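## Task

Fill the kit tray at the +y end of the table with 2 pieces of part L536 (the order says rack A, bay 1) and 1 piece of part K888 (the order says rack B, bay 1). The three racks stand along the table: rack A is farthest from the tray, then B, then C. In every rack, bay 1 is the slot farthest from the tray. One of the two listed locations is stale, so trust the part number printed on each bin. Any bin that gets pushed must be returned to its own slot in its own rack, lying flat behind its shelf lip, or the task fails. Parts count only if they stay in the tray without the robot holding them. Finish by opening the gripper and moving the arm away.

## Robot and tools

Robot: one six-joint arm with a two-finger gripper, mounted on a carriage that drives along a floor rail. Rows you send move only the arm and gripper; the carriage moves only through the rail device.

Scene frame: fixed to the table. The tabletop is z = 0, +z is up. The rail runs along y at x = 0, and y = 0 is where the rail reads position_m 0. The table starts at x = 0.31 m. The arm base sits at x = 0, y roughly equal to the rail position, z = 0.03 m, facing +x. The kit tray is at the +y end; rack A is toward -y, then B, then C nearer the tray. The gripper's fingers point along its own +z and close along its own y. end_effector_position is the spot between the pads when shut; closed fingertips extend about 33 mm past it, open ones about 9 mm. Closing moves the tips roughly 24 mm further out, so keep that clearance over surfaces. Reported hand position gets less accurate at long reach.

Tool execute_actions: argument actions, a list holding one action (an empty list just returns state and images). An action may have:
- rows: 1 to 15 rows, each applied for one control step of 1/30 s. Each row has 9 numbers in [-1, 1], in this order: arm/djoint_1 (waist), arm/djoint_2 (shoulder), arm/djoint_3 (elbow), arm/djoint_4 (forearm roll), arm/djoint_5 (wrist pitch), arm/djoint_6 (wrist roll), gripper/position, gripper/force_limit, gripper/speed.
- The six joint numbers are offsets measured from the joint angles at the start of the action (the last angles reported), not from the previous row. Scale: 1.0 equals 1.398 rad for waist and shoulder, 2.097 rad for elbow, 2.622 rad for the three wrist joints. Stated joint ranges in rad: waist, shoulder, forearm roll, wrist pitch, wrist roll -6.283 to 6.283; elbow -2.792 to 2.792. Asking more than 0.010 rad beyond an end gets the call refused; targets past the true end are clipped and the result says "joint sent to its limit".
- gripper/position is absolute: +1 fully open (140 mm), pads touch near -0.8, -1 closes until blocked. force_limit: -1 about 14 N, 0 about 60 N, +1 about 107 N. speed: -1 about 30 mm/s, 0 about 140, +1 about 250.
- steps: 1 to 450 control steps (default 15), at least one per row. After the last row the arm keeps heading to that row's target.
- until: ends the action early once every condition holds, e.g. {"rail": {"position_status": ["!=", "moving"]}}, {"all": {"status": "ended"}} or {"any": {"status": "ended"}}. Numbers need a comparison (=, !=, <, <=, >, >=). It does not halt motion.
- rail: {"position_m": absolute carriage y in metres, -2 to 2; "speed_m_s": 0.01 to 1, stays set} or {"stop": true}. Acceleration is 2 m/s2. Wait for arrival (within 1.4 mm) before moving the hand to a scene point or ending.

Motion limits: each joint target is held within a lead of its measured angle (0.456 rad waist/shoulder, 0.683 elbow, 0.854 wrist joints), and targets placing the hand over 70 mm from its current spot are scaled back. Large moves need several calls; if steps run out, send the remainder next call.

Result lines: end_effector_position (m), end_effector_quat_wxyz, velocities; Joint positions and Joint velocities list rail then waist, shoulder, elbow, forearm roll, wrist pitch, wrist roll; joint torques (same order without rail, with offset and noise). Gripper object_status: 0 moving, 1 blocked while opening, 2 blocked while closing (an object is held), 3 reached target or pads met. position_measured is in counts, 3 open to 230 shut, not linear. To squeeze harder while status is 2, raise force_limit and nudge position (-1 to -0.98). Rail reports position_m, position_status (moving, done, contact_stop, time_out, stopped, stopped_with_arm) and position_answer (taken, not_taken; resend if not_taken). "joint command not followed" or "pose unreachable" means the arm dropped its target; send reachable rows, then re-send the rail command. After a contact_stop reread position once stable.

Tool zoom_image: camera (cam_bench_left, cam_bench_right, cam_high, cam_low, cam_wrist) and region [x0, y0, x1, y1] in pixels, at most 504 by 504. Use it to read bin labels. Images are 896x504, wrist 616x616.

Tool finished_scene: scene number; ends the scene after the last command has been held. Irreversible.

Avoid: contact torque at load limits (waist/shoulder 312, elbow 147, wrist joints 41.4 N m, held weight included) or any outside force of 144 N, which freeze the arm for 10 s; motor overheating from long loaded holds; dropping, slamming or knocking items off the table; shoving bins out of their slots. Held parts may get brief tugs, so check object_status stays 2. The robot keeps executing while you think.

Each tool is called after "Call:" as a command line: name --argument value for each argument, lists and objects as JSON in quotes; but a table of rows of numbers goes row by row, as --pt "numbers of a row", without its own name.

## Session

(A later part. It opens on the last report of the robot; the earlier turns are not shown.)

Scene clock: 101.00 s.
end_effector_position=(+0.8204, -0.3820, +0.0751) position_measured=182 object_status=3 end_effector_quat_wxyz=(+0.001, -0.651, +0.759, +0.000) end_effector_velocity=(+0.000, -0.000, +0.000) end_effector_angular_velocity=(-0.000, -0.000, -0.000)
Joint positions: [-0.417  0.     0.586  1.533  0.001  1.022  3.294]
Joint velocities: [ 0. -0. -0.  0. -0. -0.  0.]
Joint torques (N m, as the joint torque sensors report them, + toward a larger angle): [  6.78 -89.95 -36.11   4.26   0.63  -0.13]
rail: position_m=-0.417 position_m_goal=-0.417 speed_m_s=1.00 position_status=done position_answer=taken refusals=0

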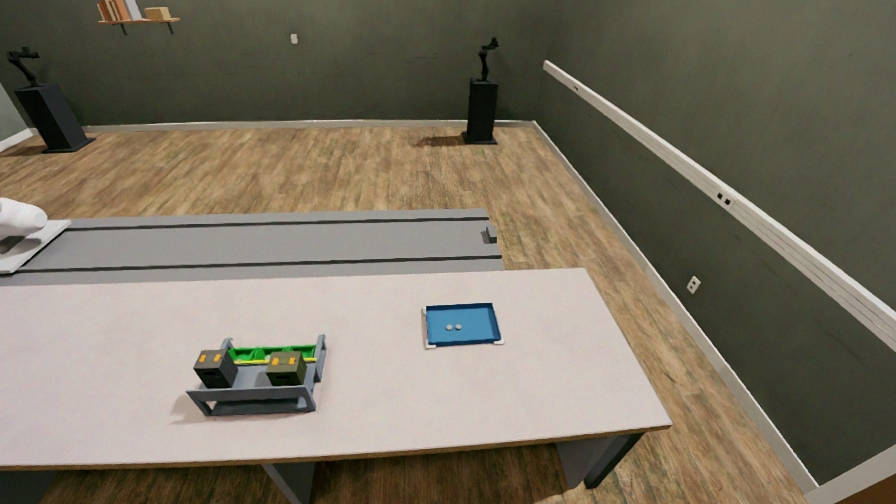

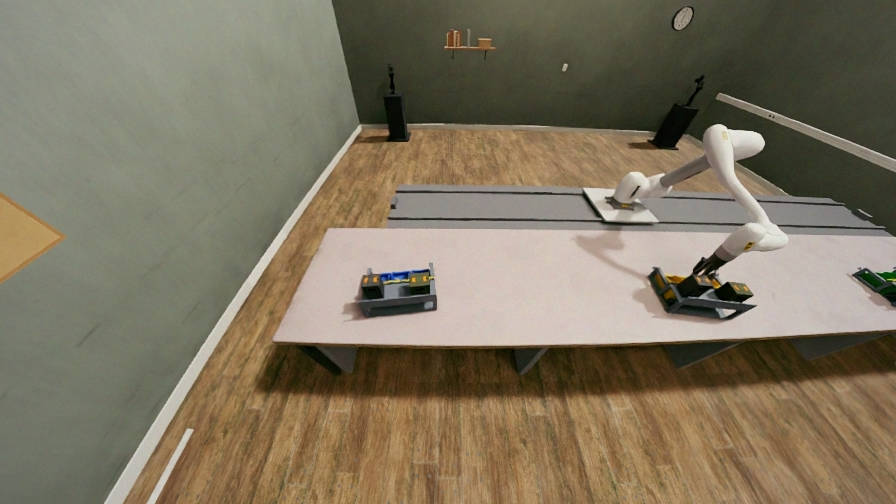

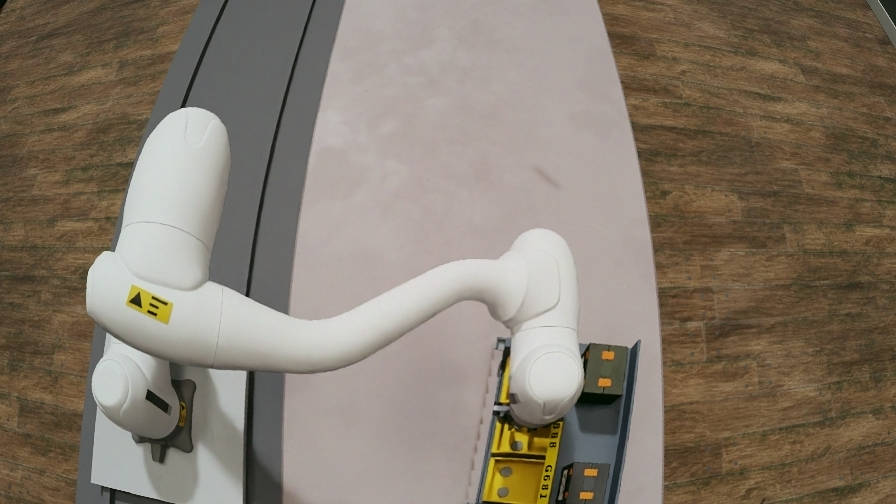

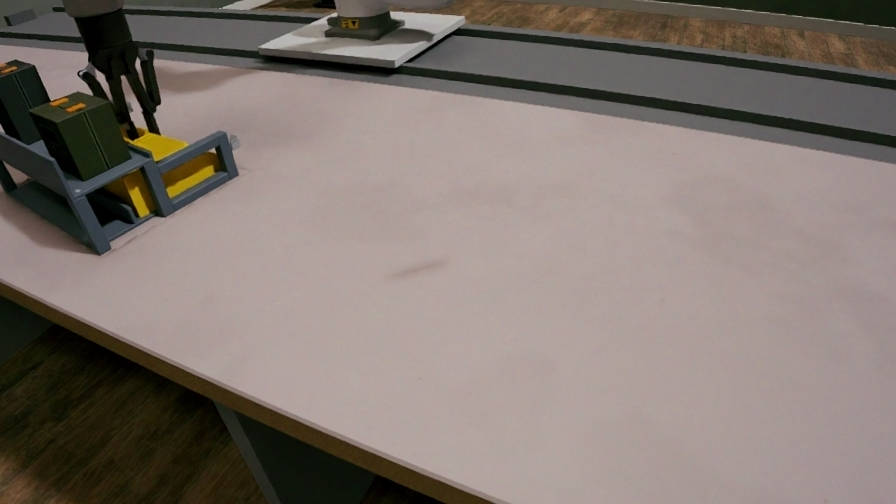

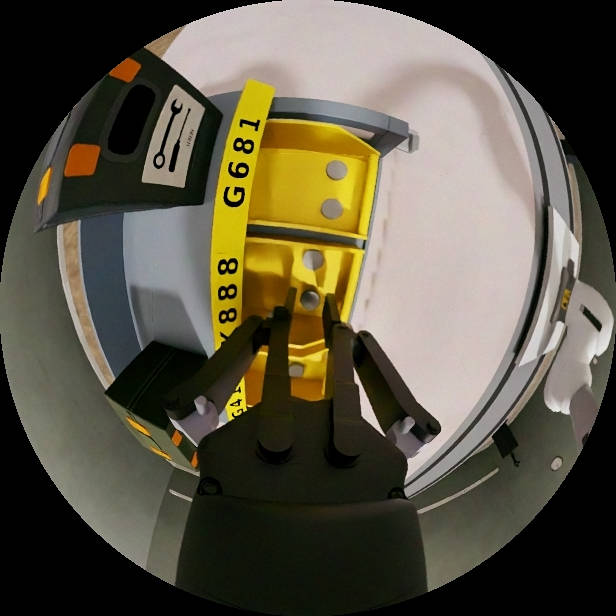

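Call:
execute_actions --actions '[{"rows":[[0,0.017,0.0077,0,-0.0152,0,-0.42,0,0]],"steps":22}]'

Call:
execute_actions --actions '[{"rows":[[0,0,0,0,0,0,-1,0,-0.5]],"steps":18}]'

Scene clock: 104.90 s.
end_effector_position=(+0.8205, -0.3821, +0.0480) position_measured=182 object_status=3 end_effector_quat_wxyz=(+0.001, -0.651, +0.759, +0.000) end_effector_velocity=(+0.000, +0.000, +0.000) end_effector_angular_velocity=(+0.000, -0.000, -0.000)
Joint positions: [-0.417  0.     0.61   1.549  0.001  0.982  3.294]
Joint velocities: [ 0. -0. -0. -0.  0. -0.  0.]
Joint torques (N m, as the joint torque sensors report them, + toward a larger angle): [  2.21 -93.3  -35.37   4.21   0.47  -0.19]
rail: position_m=-0.417 position_m_goal=-0.417 speed_m_s=1.00 position_status=done position_answer=taken refusals=0

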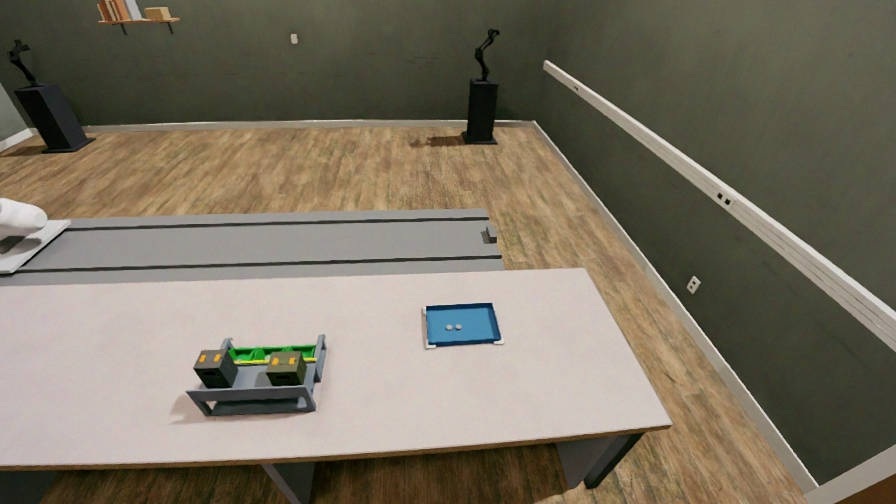

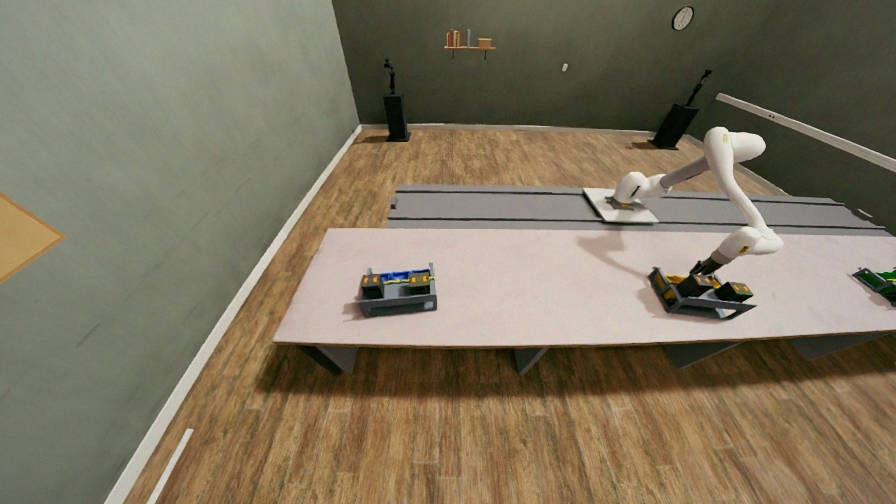

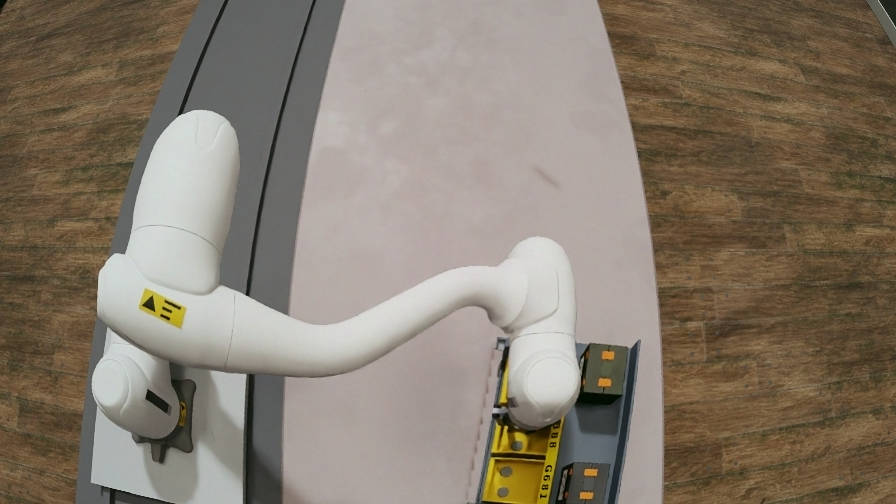

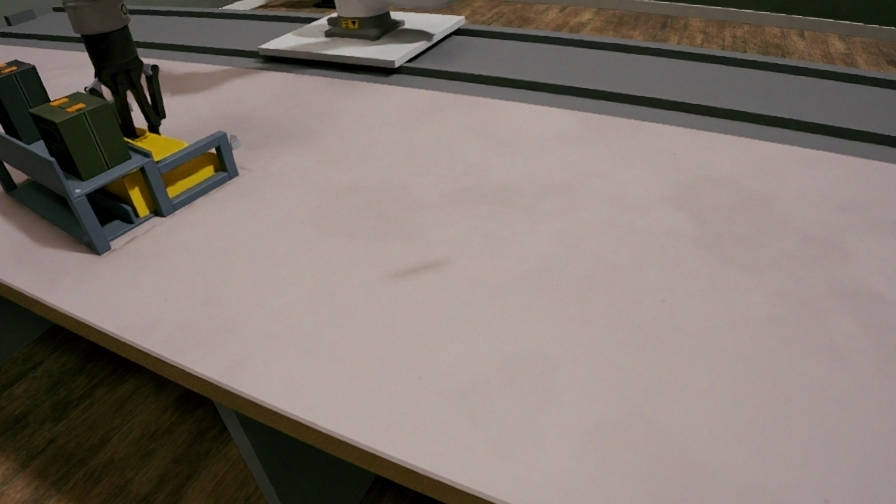

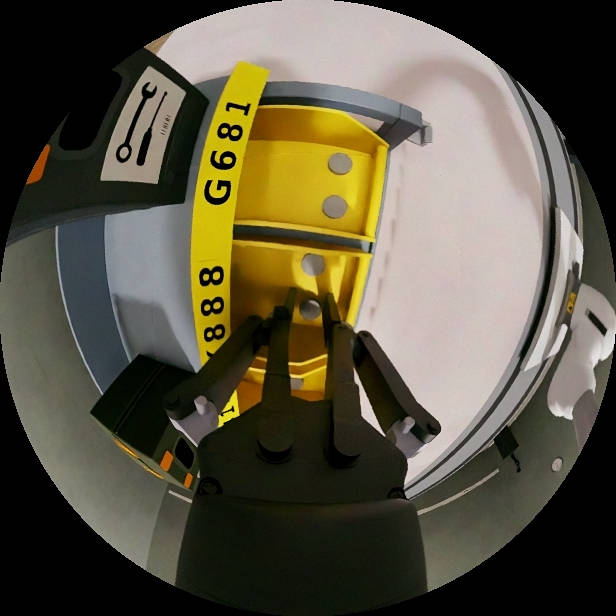

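Scene clock: 105.50 s.
end_effector_position=(+0.8206, -0.3821, +0.0481) position_measured=201 object_status=2 end_effector_quat_wxyz=(+0.001, -0.651, +0.759, +0.000) end_effector_velocity=(+0.000, -0.000, +0.000) end_effector_angular_velocity=(-0.000, -0.000, +0.000)
Joint positions: [-0.417  0.     0.61   1.549  0.001  0.982  3.294]
Joint velocities: [ 0. -0. -0. -0. -0. -0. -0.]
Joint torques (N m, as the joint torque sensors report them, + toward a larger angle): [ -0.13 -85.9  -32.55   4.12   0.07   0.24]
rail: position_m=-0.417 position_m_goal=-0.417 speed_m_s=1.00 position_status=done position_answer=taken refusals=0

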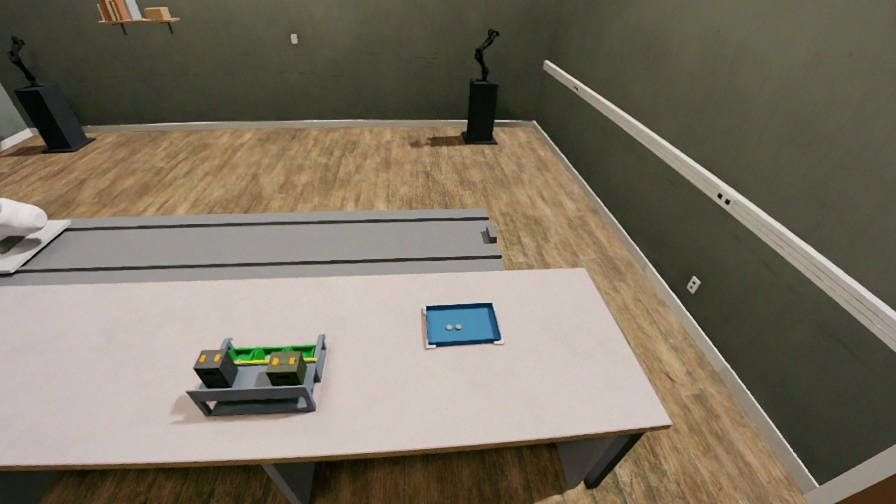

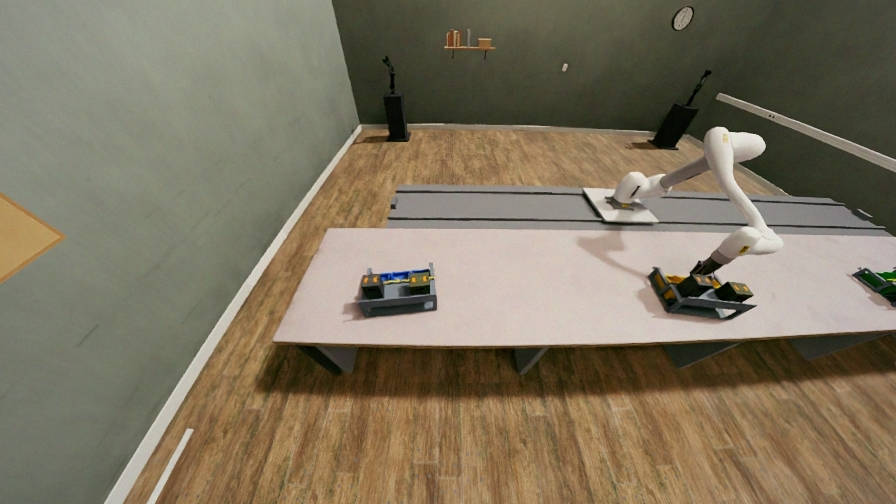

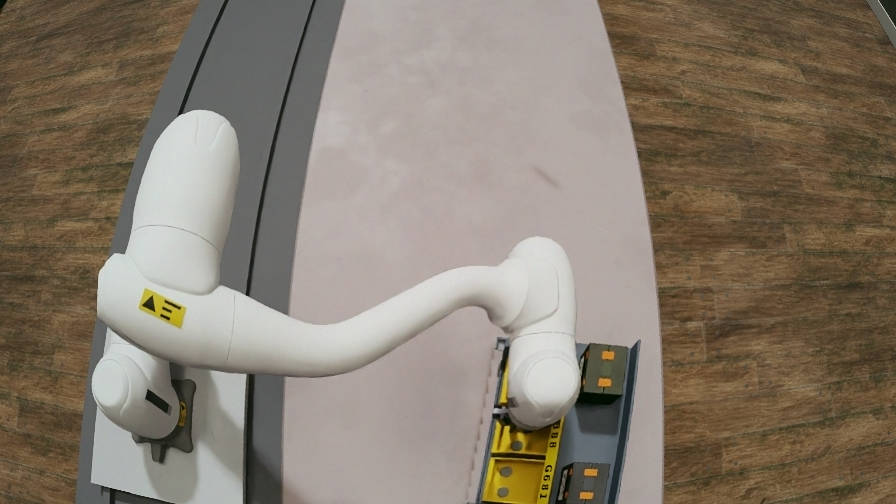

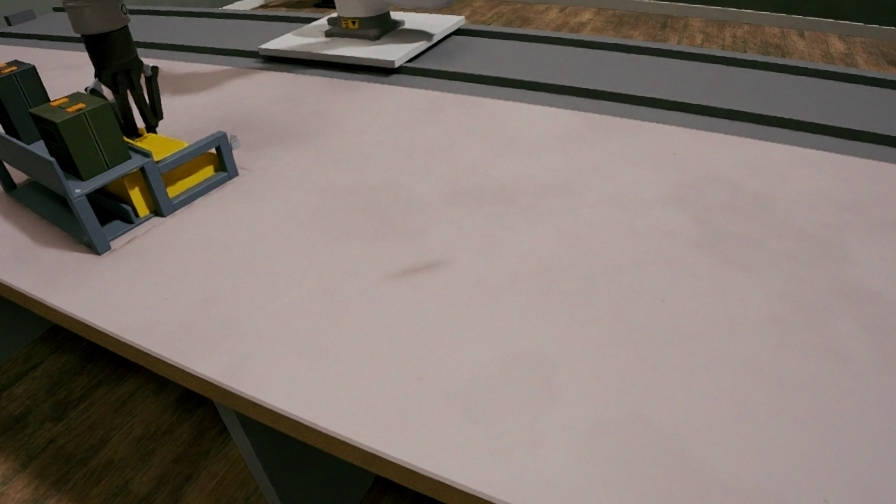

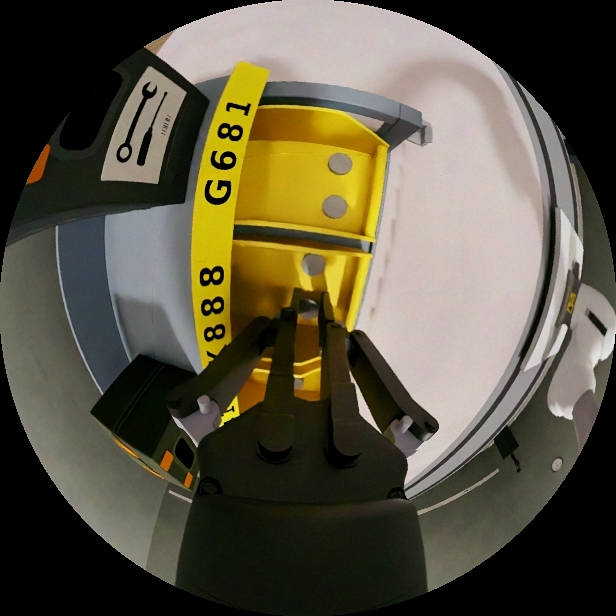

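Call:
execute_actions --actions '[{"rows":[[0,-0.0732,-0.0277,0,0.0614,0,-1,0,-0.5]],"steps":28}]'

Call:
execute_actions --actions '[{"rows":[[0.055,-0.2408,0.1884,0,-0.022,0,-1,0,-0.5]],"steps":25}]'

Call:
execute_actions --actions '[{"rail":{"position_m":1.995},"steps":150,"until":{"rail":{"position_status":["!=","moving"]}}}]'

Scene clock: 107.90 s.
end_effector_position=(+0.8101, -0.3820, +0.1600) position_measured=201 object_status=2 end_effector_quat_wxyz=(+0.000, -0.651, +0.759, +0.000) end_effector_velocity=(+0.000, -0.000, +0.000) end_effector_angular_velocity=(-0.000, -0.000, +0.000)
Joint positions: [-0.417  0.     0.508  1.491  0.001  1.143  3.294]
Joint velocities: [ 0.  0.  0. -0. -0.  0. -0.]
Joint torques (N m, as the joint torque sensors report them, + toward a larger angle): [  2.4  -86.88 -39.66   4.68   0.66  -0.44]
rail: position_m=-0.417 position_m_goal=-0.417 speed_m_s=1.00 position_status=done position_answer=taken refusals=0

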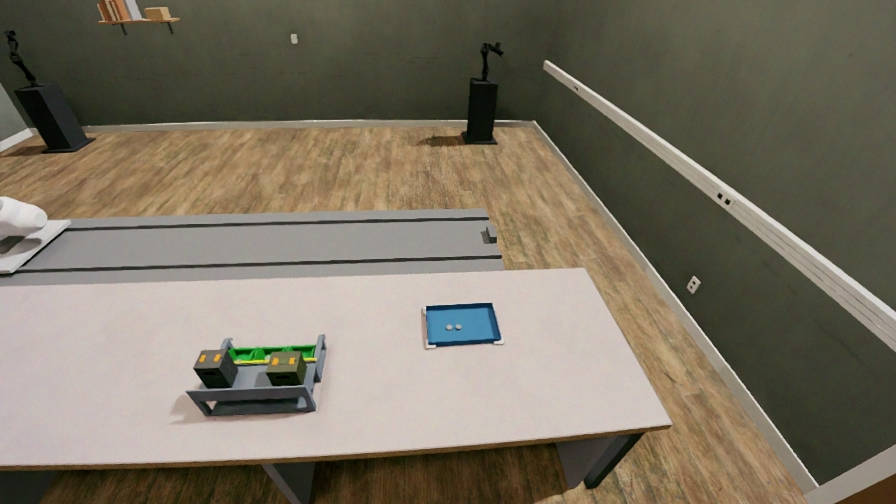

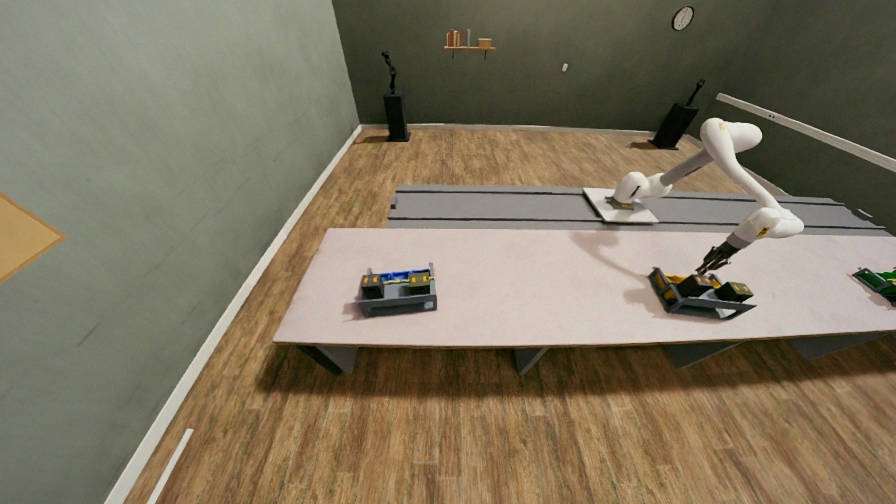

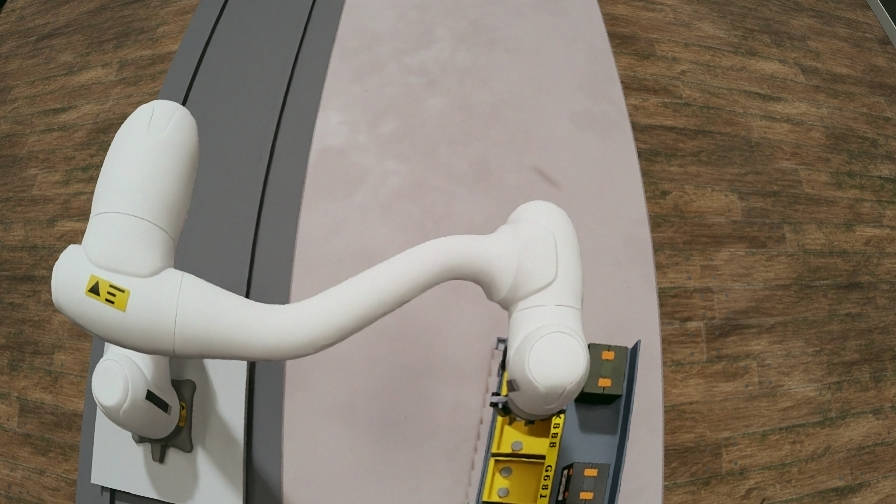

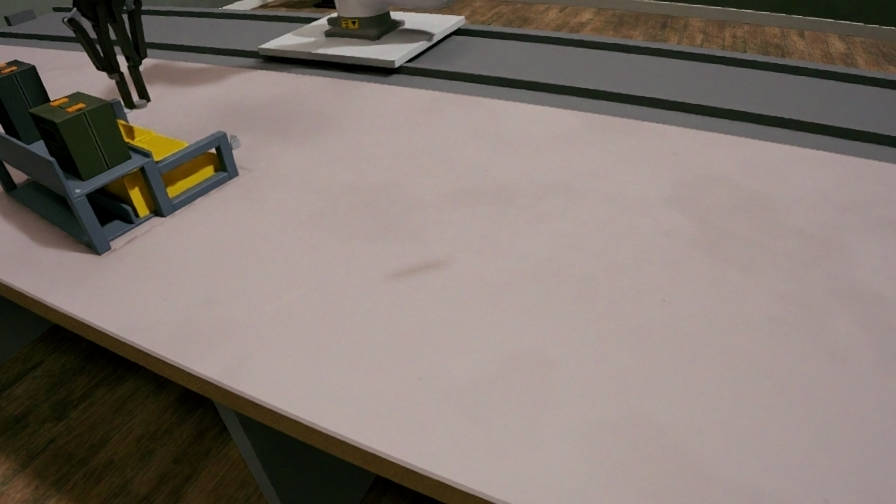

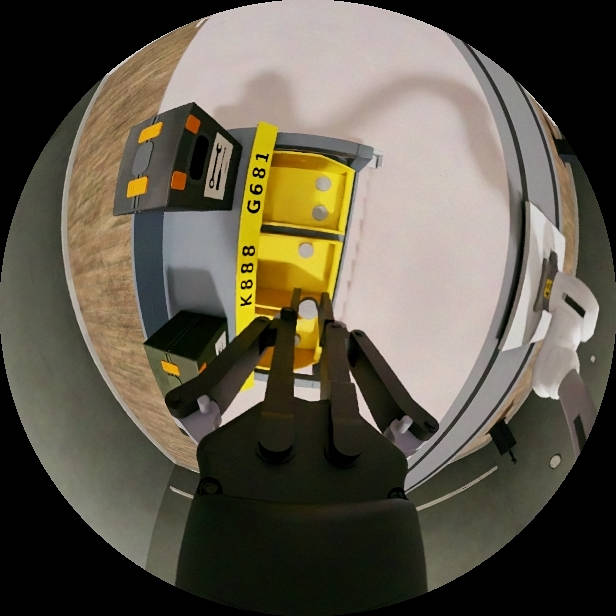

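Scene clock: 108.73 s.
end_effector_position=(+0.5952, -0.3361, +0.2000) position_measured=201 object_status=2 end_effector_quat_wxyz=(-0.000, +0.680, -0.733, -0.001) end_effector_velocity=(-0.000, -0.000, -0.000) end_effector_angular_velocity=(-0.000, +0.000, +0.000)
Joint positions: [-0.417  0.077  0.171  1.886  0.001  1.085  3.294]
Joint velocities: [ 0.  0.  0.  0.  0. -0. -0.]
Joint torques (N m, as the joint torque sensors report them, + toward a larger angle): [  1.14 -53.61 -37.33   4.34   0.45  -0.14]
rail: position_m=-0.417 position_m_goal=-0.417 speed_m_s=1.00 position_status=done position_answer=taken refusals=0

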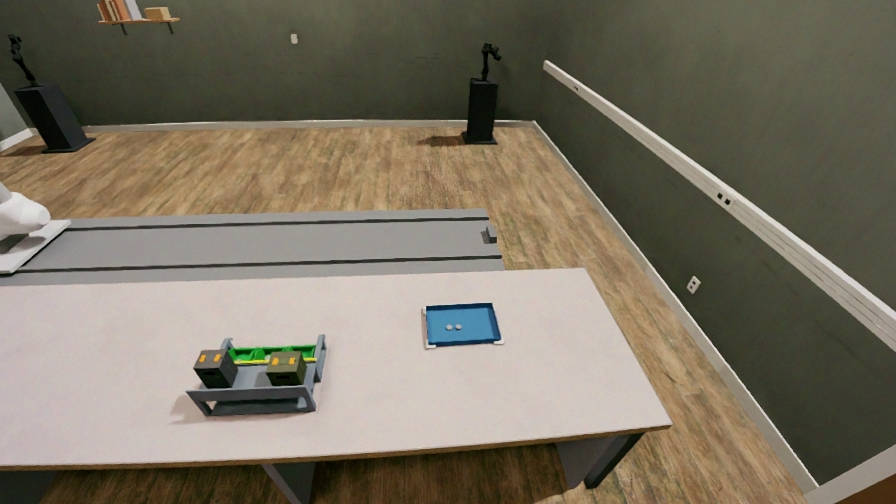

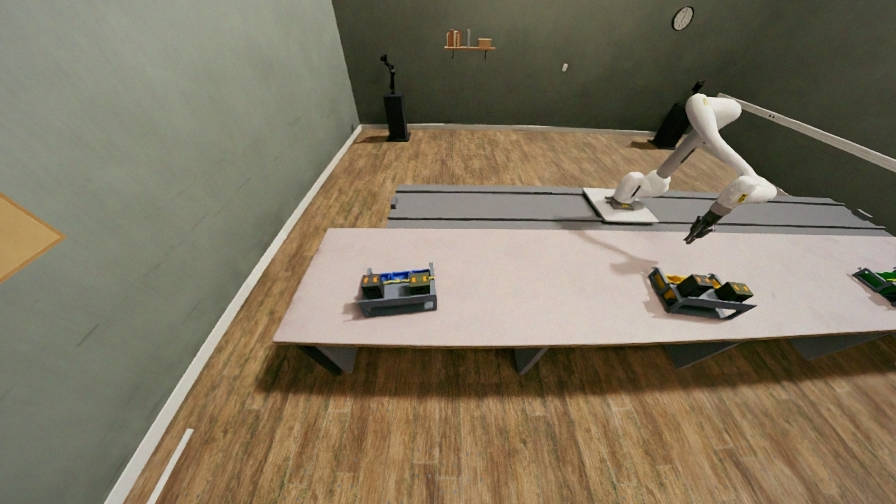

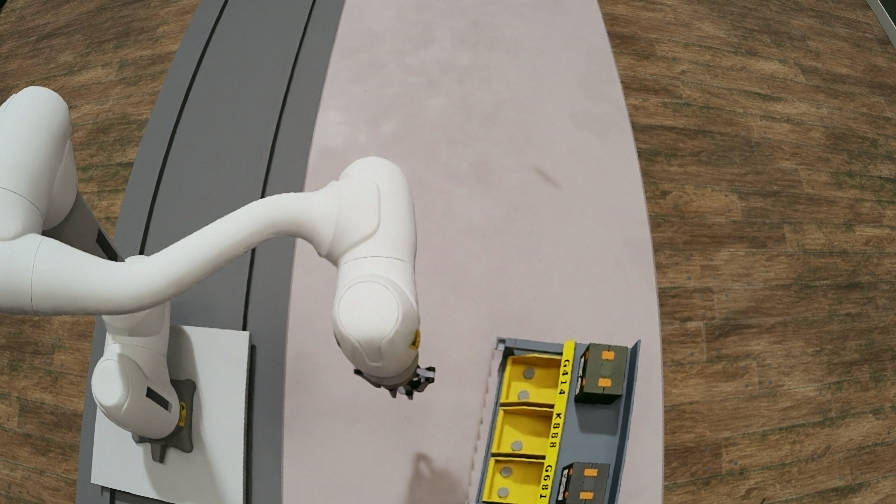

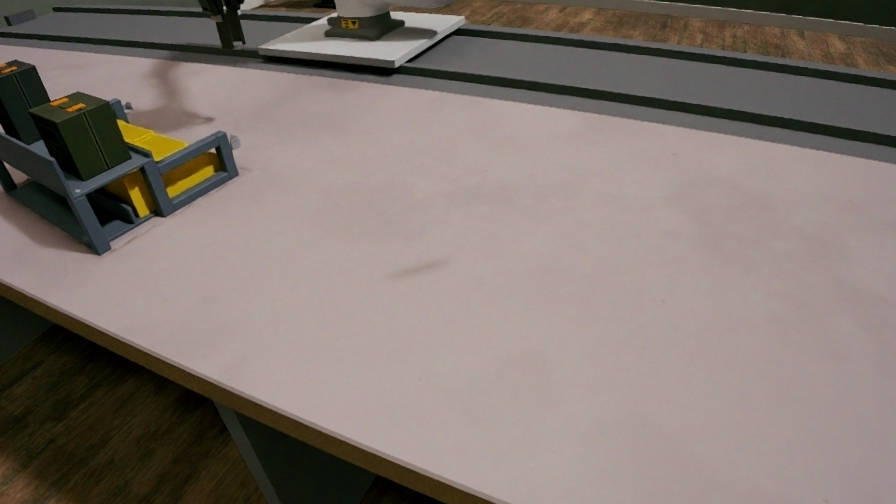

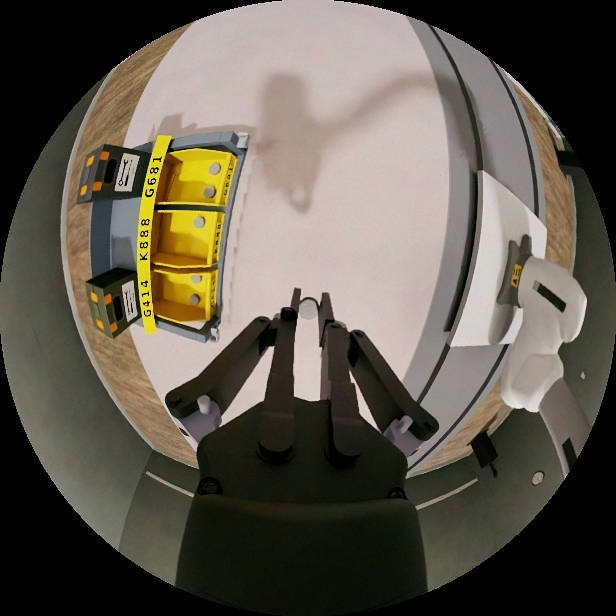

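Scene clock: 111.67 s.
end_effector_position=(+0.5951, +2.0768, +0.1999) position_measured=201 object_status=2 end_effector_quat_wxyz=(-0.000, +0.680, -0.733, -0.001) end_effector_velocity=(-0.000, +0.011, -0.000) end_effector_angular_velocity=(+0.000, +0.000, +0.000)
Joint positions: [1.996 0.077 0.171 1.886 0.001 1.086 3.294]
Joint velocities: [ 0.011  0.    -0.     0.     0.     0.     0.   ]
Joint torques (N m, as the joint torque sensors report them, + toward a larger angle): [-11.43 -54.19 -37.12   4.     0.74  -0.08]
rail: position_m=1.996 position_m_goal=1.995 speed_m_s=1.00 position_status=done position_answer=taken refusals=0

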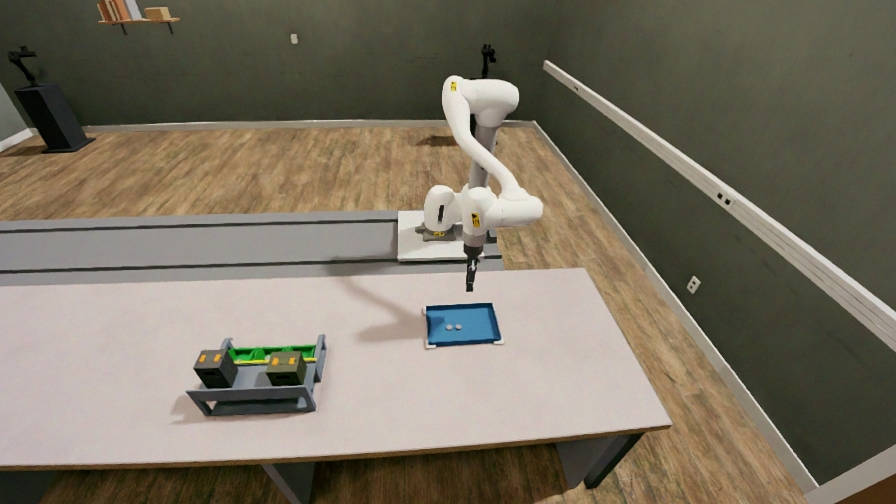

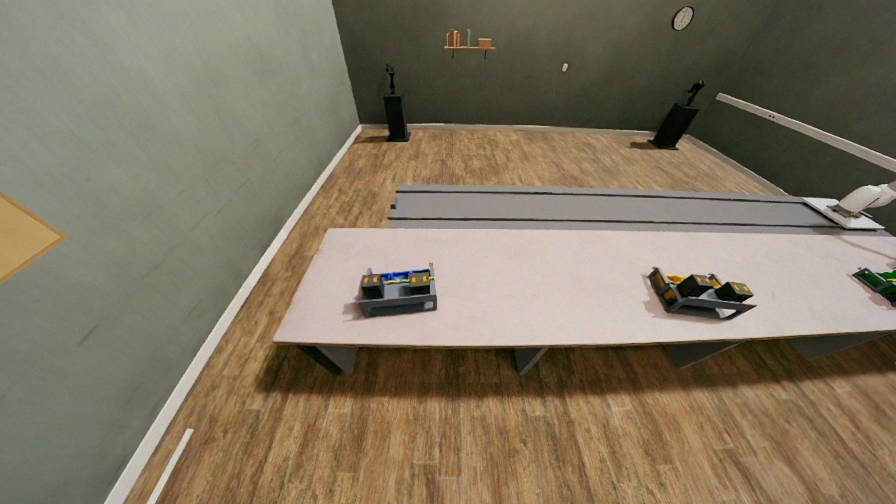

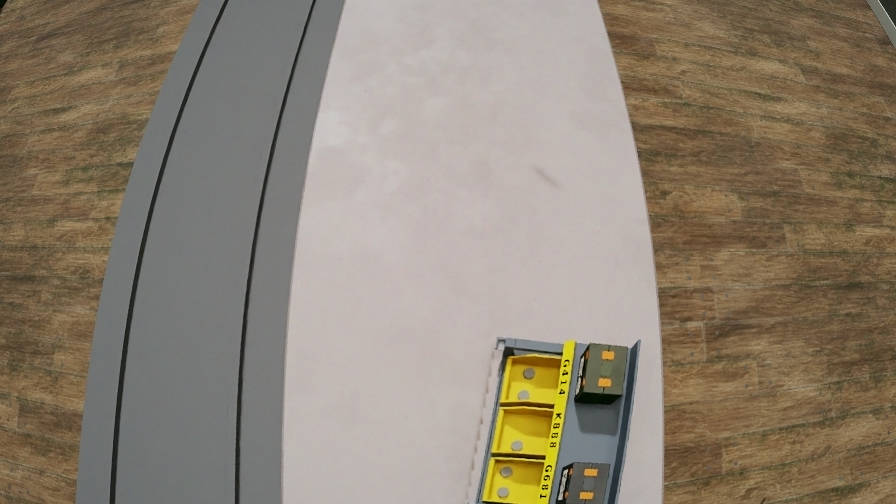

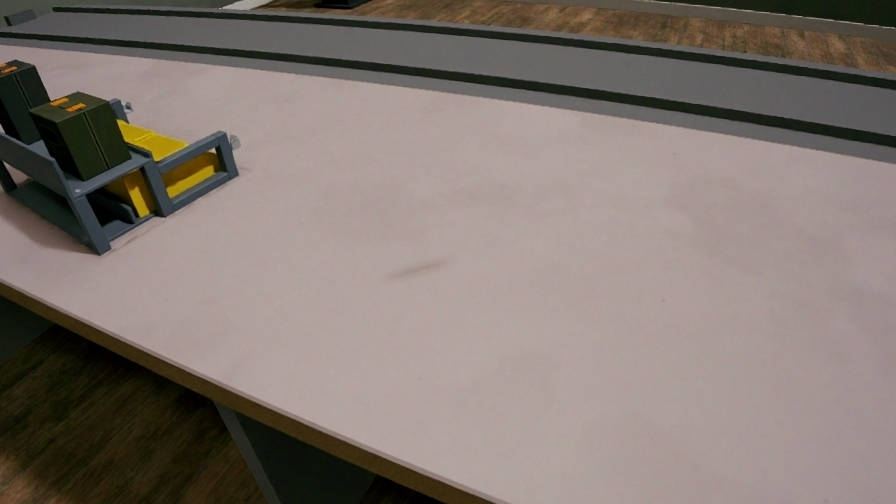

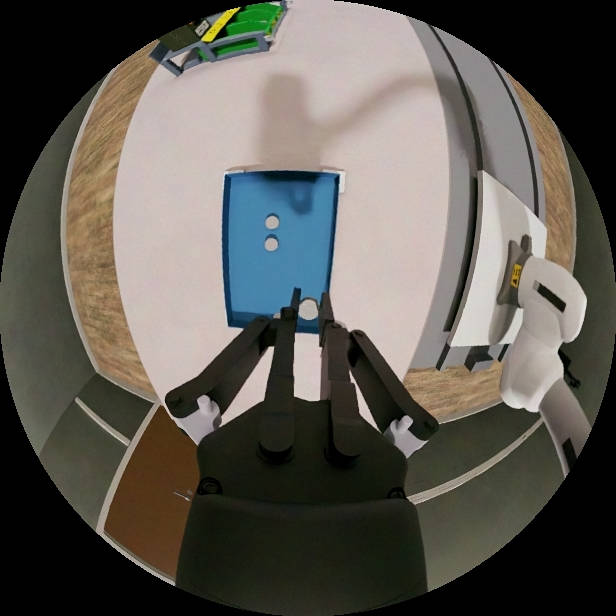

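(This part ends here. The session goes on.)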